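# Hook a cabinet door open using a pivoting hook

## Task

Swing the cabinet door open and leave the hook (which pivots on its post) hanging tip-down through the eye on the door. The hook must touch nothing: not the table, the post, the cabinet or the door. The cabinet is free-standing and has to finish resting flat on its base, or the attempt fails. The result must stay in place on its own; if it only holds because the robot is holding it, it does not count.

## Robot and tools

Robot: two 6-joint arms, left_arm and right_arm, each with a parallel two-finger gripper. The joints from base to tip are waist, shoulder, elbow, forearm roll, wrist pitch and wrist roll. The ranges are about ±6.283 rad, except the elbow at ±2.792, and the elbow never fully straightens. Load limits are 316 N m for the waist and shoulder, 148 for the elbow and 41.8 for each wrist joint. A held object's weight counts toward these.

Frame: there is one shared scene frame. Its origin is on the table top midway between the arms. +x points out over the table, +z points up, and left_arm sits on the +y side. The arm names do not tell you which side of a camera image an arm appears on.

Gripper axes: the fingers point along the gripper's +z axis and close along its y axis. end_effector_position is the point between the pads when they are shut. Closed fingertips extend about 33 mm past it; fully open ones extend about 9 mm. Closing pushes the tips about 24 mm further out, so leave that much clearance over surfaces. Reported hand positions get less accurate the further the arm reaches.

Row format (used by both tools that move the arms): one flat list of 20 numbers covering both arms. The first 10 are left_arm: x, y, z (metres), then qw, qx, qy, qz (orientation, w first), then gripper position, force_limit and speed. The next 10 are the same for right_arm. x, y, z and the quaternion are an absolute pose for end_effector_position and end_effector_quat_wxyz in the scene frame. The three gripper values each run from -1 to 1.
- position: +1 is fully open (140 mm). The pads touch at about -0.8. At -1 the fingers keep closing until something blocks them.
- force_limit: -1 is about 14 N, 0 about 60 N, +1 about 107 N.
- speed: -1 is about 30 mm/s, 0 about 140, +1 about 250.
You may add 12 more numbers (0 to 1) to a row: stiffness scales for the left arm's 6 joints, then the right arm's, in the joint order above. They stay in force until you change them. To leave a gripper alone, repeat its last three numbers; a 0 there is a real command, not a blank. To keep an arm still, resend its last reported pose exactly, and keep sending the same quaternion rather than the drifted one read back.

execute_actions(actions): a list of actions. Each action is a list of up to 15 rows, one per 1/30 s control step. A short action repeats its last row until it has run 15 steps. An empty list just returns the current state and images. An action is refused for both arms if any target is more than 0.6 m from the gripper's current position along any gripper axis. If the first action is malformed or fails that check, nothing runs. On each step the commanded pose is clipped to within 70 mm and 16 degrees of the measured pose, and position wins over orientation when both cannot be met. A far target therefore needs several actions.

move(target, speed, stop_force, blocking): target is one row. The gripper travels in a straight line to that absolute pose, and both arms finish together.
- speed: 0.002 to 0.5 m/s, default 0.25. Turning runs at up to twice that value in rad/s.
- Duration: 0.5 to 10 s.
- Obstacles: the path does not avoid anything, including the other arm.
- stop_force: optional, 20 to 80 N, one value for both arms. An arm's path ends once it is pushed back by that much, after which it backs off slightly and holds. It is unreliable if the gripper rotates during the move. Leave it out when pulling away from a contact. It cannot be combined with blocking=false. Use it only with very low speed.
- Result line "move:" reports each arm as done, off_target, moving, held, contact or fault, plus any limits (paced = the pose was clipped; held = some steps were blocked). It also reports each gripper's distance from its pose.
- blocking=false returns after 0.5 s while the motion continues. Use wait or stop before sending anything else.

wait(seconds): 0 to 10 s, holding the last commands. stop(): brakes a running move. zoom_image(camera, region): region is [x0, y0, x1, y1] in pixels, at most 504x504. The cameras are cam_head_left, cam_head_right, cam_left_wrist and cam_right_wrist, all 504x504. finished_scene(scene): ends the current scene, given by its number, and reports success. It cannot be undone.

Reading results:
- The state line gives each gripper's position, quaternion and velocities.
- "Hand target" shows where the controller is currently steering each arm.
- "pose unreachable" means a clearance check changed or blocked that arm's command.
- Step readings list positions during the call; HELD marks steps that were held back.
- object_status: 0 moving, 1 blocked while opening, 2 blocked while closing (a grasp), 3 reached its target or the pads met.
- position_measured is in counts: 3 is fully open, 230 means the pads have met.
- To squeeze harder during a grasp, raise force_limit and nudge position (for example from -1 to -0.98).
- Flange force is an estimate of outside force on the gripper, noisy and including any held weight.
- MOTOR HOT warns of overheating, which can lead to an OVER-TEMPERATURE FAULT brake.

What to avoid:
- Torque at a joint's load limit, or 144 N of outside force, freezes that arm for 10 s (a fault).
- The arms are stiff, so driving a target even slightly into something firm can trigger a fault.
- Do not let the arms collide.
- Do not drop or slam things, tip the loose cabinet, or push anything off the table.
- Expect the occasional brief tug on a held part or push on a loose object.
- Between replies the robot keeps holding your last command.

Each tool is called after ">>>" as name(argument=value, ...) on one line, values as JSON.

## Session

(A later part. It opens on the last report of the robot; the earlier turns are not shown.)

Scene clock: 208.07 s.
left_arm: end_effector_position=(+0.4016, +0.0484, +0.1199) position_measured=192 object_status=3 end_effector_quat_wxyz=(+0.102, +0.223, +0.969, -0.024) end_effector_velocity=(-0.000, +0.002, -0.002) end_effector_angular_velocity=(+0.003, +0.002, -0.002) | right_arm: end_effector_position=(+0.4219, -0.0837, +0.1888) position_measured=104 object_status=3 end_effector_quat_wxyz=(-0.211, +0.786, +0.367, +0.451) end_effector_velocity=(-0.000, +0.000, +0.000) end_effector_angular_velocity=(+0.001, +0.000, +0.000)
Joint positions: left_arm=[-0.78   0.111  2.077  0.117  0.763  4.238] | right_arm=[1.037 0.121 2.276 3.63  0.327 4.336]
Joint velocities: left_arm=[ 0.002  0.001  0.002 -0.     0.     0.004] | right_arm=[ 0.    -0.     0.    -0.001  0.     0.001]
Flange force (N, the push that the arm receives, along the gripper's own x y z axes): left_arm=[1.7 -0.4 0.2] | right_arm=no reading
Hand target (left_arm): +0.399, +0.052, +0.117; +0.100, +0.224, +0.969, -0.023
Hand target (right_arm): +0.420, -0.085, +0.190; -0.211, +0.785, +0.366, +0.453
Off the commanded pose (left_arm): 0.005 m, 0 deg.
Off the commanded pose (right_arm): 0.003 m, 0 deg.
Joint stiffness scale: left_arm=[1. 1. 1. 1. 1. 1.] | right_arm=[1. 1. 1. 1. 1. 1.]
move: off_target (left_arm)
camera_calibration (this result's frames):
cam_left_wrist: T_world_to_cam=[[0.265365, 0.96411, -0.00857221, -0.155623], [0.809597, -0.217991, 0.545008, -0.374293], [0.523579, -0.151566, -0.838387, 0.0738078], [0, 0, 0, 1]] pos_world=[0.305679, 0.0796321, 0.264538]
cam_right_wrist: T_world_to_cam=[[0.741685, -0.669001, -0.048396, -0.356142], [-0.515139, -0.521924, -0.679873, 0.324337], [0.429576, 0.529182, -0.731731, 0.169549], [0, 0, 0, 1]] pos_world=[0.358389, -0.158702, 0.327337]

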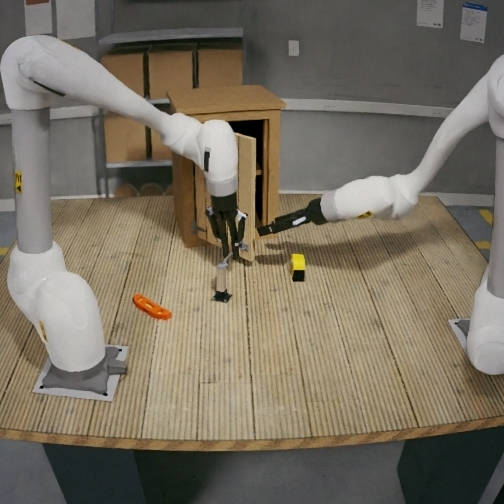

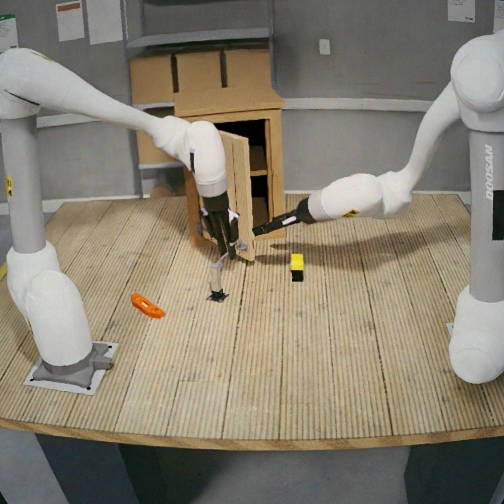

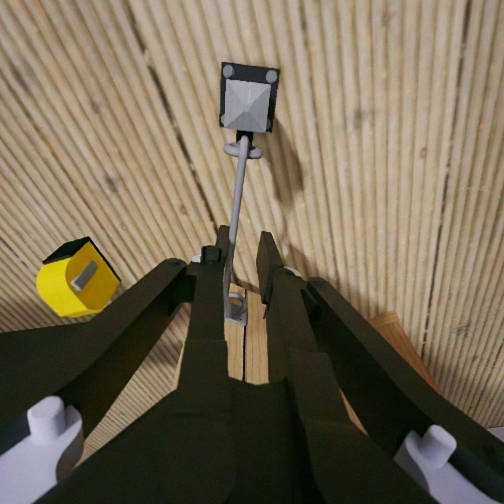

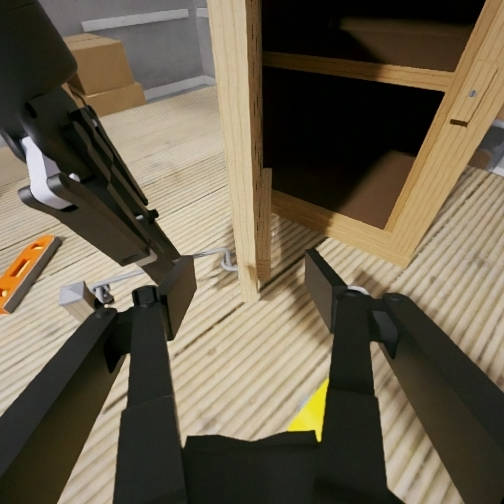

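>>> move(target=[0.400,0.054,0.116,0.1,0.224,0.969,-0.023,-0.5,-0.5,0,0.42,-0.085,0.19,-0.211,0.785,0.366,0.453,0.2,-0.6,0], speed=0.01)

>>> zoom_image(camera="cam_right_wrist", region=[130,150,330,350])

>>> zoom_image(camera="cam_head_right", region=[190,200,290,300])

Scene clock: 214.63 s.
left_arm: end_effector_position=(+0.4027, +0.0505, +0.1189) position_measured=192 object_status=3 end_effector_quat_wxyz=(+0.102, +0.223, +0.969, -0.023) end_effector_velocity=(-0.001, -0.001, -0.000) end_effector_angular_velocity=(-0.000, -0.000, -0.004) | right_arm: end_effector_position=(+0.4219, -0.0837, +0.1888) position_measured=104 object_status=3 end_effector_quat_wxyz=(-0.211, +0.786, +0.367, +0.451) end_effector_velocity=(+0.000, -0.000, +0.001) end_effector_angular_velocity=(+0.003, +0.001, -0.002)
Joint positions: left_arm=[-0.776  0.111  2.079  0.116  0.76   4.242] | right_arm=[1.037 0.121 2.276 3.63  0.327 4.336]
Joint velocities: left_arm=[-0.001  0.     0.001 -0.001 -0.001  0.003] | right_arm=[ 0.    -0.002 -0.     0.002 -0.     0.002]
Flange force (N, the push that the arm receives, along the gripper's own x y z axes): left_arm=[1.9 3.0 1.4] | right_arm=no reading
Hand target (left_arm): +0.400, +0.054, +0.116; +0.100, +0.224, +0.969, -0.023
Hand target (right_arm): +0.420, -0.085, +0.190; -0.211, +0.785, +0.366, +0.453
Off the commanded pose (left_arm): 0.005 m, 0 deg.
Off the commanded pose (right_arm): 0.003 m, 0 deg.
Joint stiffness scale: left_arm=[1. 1. 1. 1. 1. 1.] | right_arm=[1. 1. 1. 1. 1. 1.]
move: off_target (left_arm)
camera_calibration (this result's frames):
cam_left_wrist: T_world_to_cam=[[0.265381, 0.964107, -0.00839806, -0.157966], [0.80955, -0.21809, 0.545037, -0.374134], [0.523643, -0.151441, -0.83837, 0.0726988], [0, 0, 0, 1]] pos_world=[0.306733, 0.0817108, 0.263539]
cam_right_wrist: T_world_to_cam=[[0.741685, -0.669, -0.0483967, -0.35614], [-0.515139, -0.521924, -0.679873, 0.324337], [0.429575, 0.529182, -0.731731, 0.16955], [0, 0, 0, 1]] pos_world=[0.358388, -0.158701, 0.327337]

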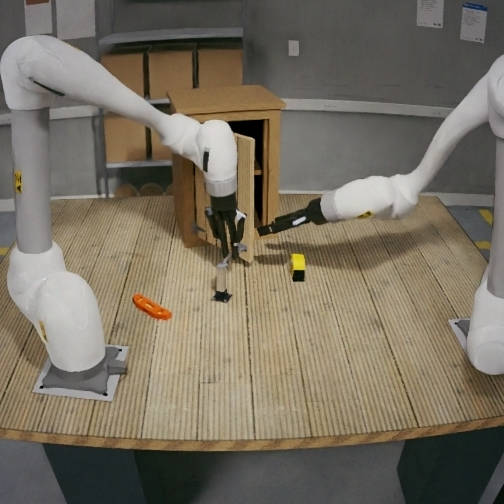

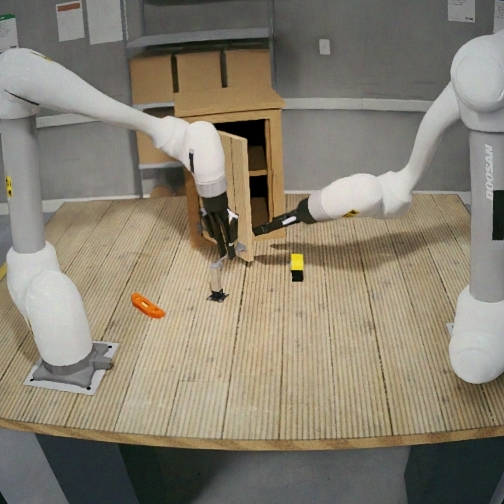

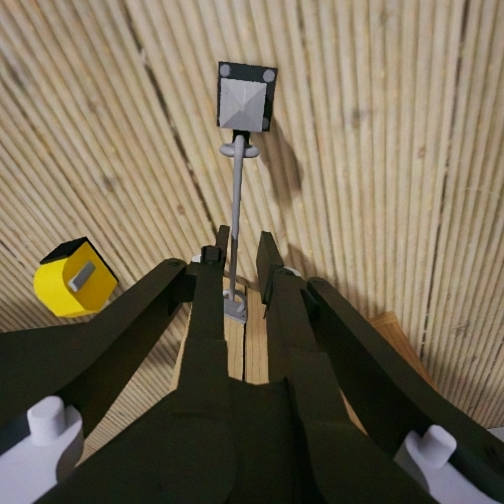

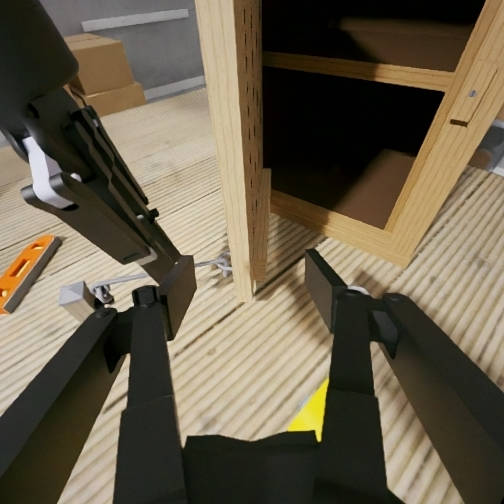

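Region (130, 150, 330, 350) of cam_right_wrist's 504x504 image, scaled by 2.520, with more detail than that image has.

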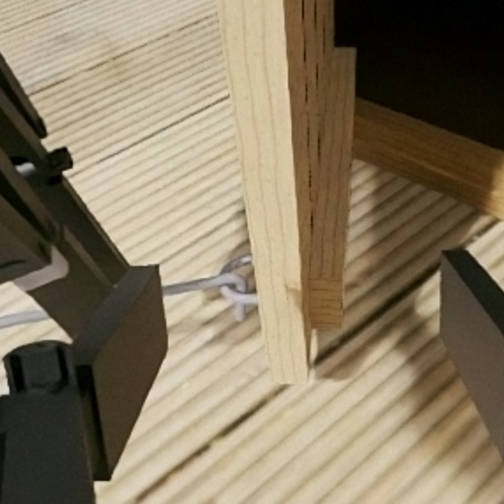

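Region (190, 200, 290, 300) of cam_head_right's 504x504 image, scaled by 5.040, with more detail than that image has.

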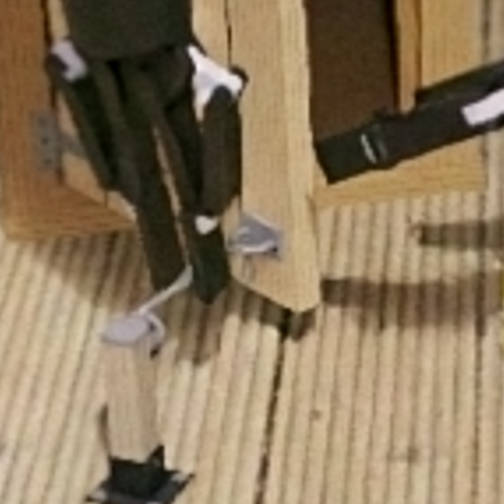

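Dropped in.

>>> move(target=[0.375,0.04,0.19,0.1,0.224,0.969,-0.023,-0.5,-0.5,0,0.42,-0.085,0.19,-0.211,0.785,0.366,0.453,0.2,-0.6,0], speed=0.08)

>>> zoom_image(camera="cam_right_wrist", region=[130,150,330,350])

Scene clock: 219.47 s.
left_arm: end_effector_position=(+0.3742, +0.0438, +0.1834) position_measured=192 object_status=3 end_effector_quat_wxyz=(+0.097, +0.227, +0.969, -0.019) end_effector_velocity=(-0.001, +0.000, +0.001) end_effector_angular_velocity=(+0.002, +0.001, +0.002) | right_arm: end_effector_position=(+0.4219, -0.0837, +0.1888) position_measured=104 object_status=3 end_effector_quat_wxyz=(-0.211, +0.786, +0.367, +0.451) end_effector_velocity=(+0.000, +0.000, -0.000) end_effector_angular_velocity=(-0.001, -0.001, +0.001)
Joint positions: left_arm=[-0.827  0.032  2.029  0.115  0.908  4.213] | right_arm=[1.037 0.121 2.276 3.63  0.327 4.336]
Joint velocities: left_arm=[-0.001 -0.001 -0.001  0.     0.004 -0.003] | right_arm=[-0.     0.    -0.    -0.     0.    -0.001]
Flange force (N, the push that the arm receives, along the gripper's own x y z axes): left_arm=[0.4 2.8 0.4] | right_arm=no reading
Hand target (left_arm): +0.375, +0.040, +0.190; +0.100, +0.224, +0.969, -0.023
Hand target (right_arm): +0.420, -0.085, +0.190; -0.211, +0.785, +0.366, +0.453
Off the commanded pose (left_arm): 0.008 m, 1 deg.
Off the commanded pose (right_arm): 0.003 m, 0 deg.
Joint stiffness scale: left_arm=[1. 1. 1. 1. 1. 1.] | right_arm=[1. 1. 1. 1. 1. 1.]
move: off_target (left_arm)
camera_calibration (this result's frames):
cam_left_wrist: T_world_to_cam=[[0.271967, 0.962306, 0.00100275, -0.147533], [0.811952, -0.230033, 0.536488, -0.386531], [0.516496, -0.145093, -0.843907, 0.144055], [0, 0, 0, 1]] pos_world=[0.279565, 0.0739587, 0.329086]
cam_right_wrist: T_world_to_cam=[[0.741685, -0.669, -0.0483966, -0.35614], [-0.515139, -0.521924, -0.679873, 0.324337], [0.429576, 0.529182, -0.731731, 0.16955], [0, 0, 0, 1]] pos_world=[0.358388, -0.158701, 0.327337]

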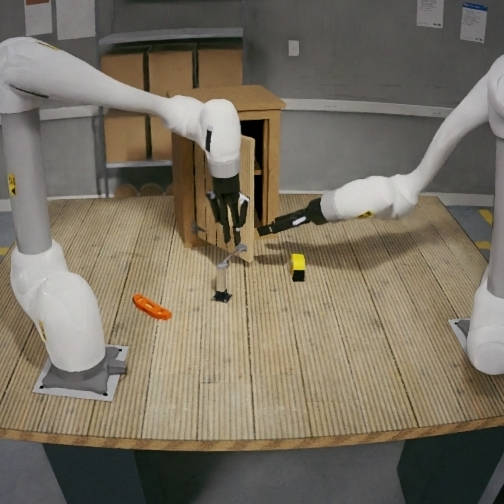

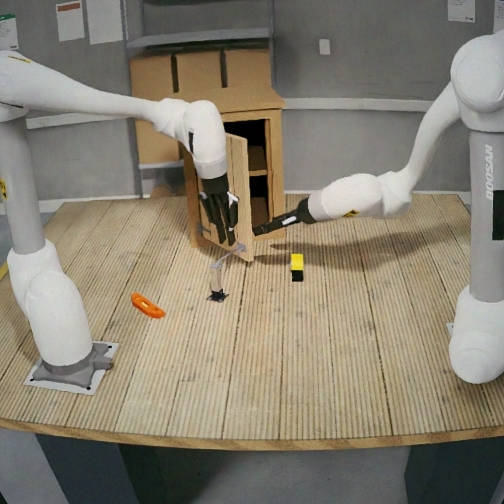

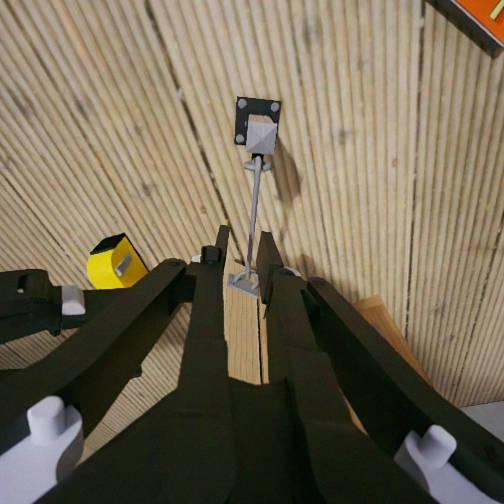

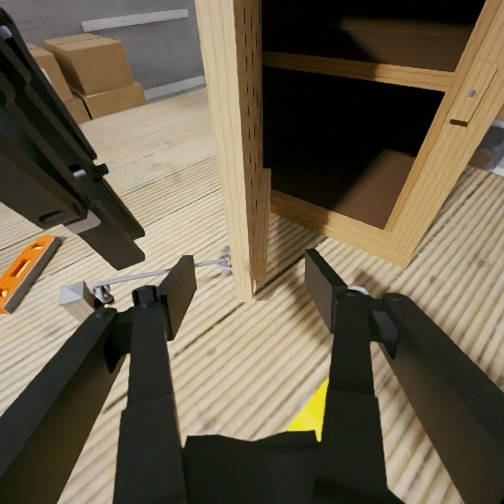

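Region (130, 150, 330, 350) of cam_right_wrist's 504x504 image, scaled by 2.520, with more detail than that image has.

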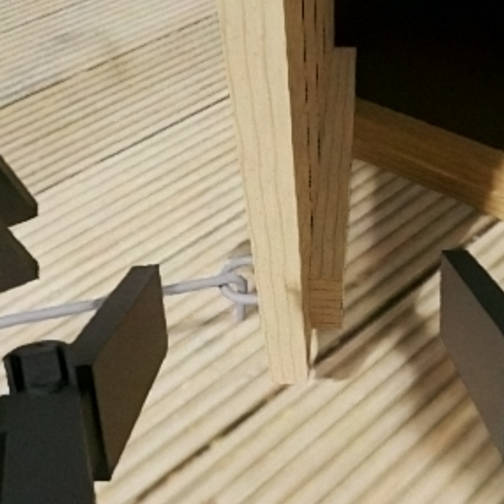

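>>> finished_scene(scene=2)

The scene is finished: the task was done.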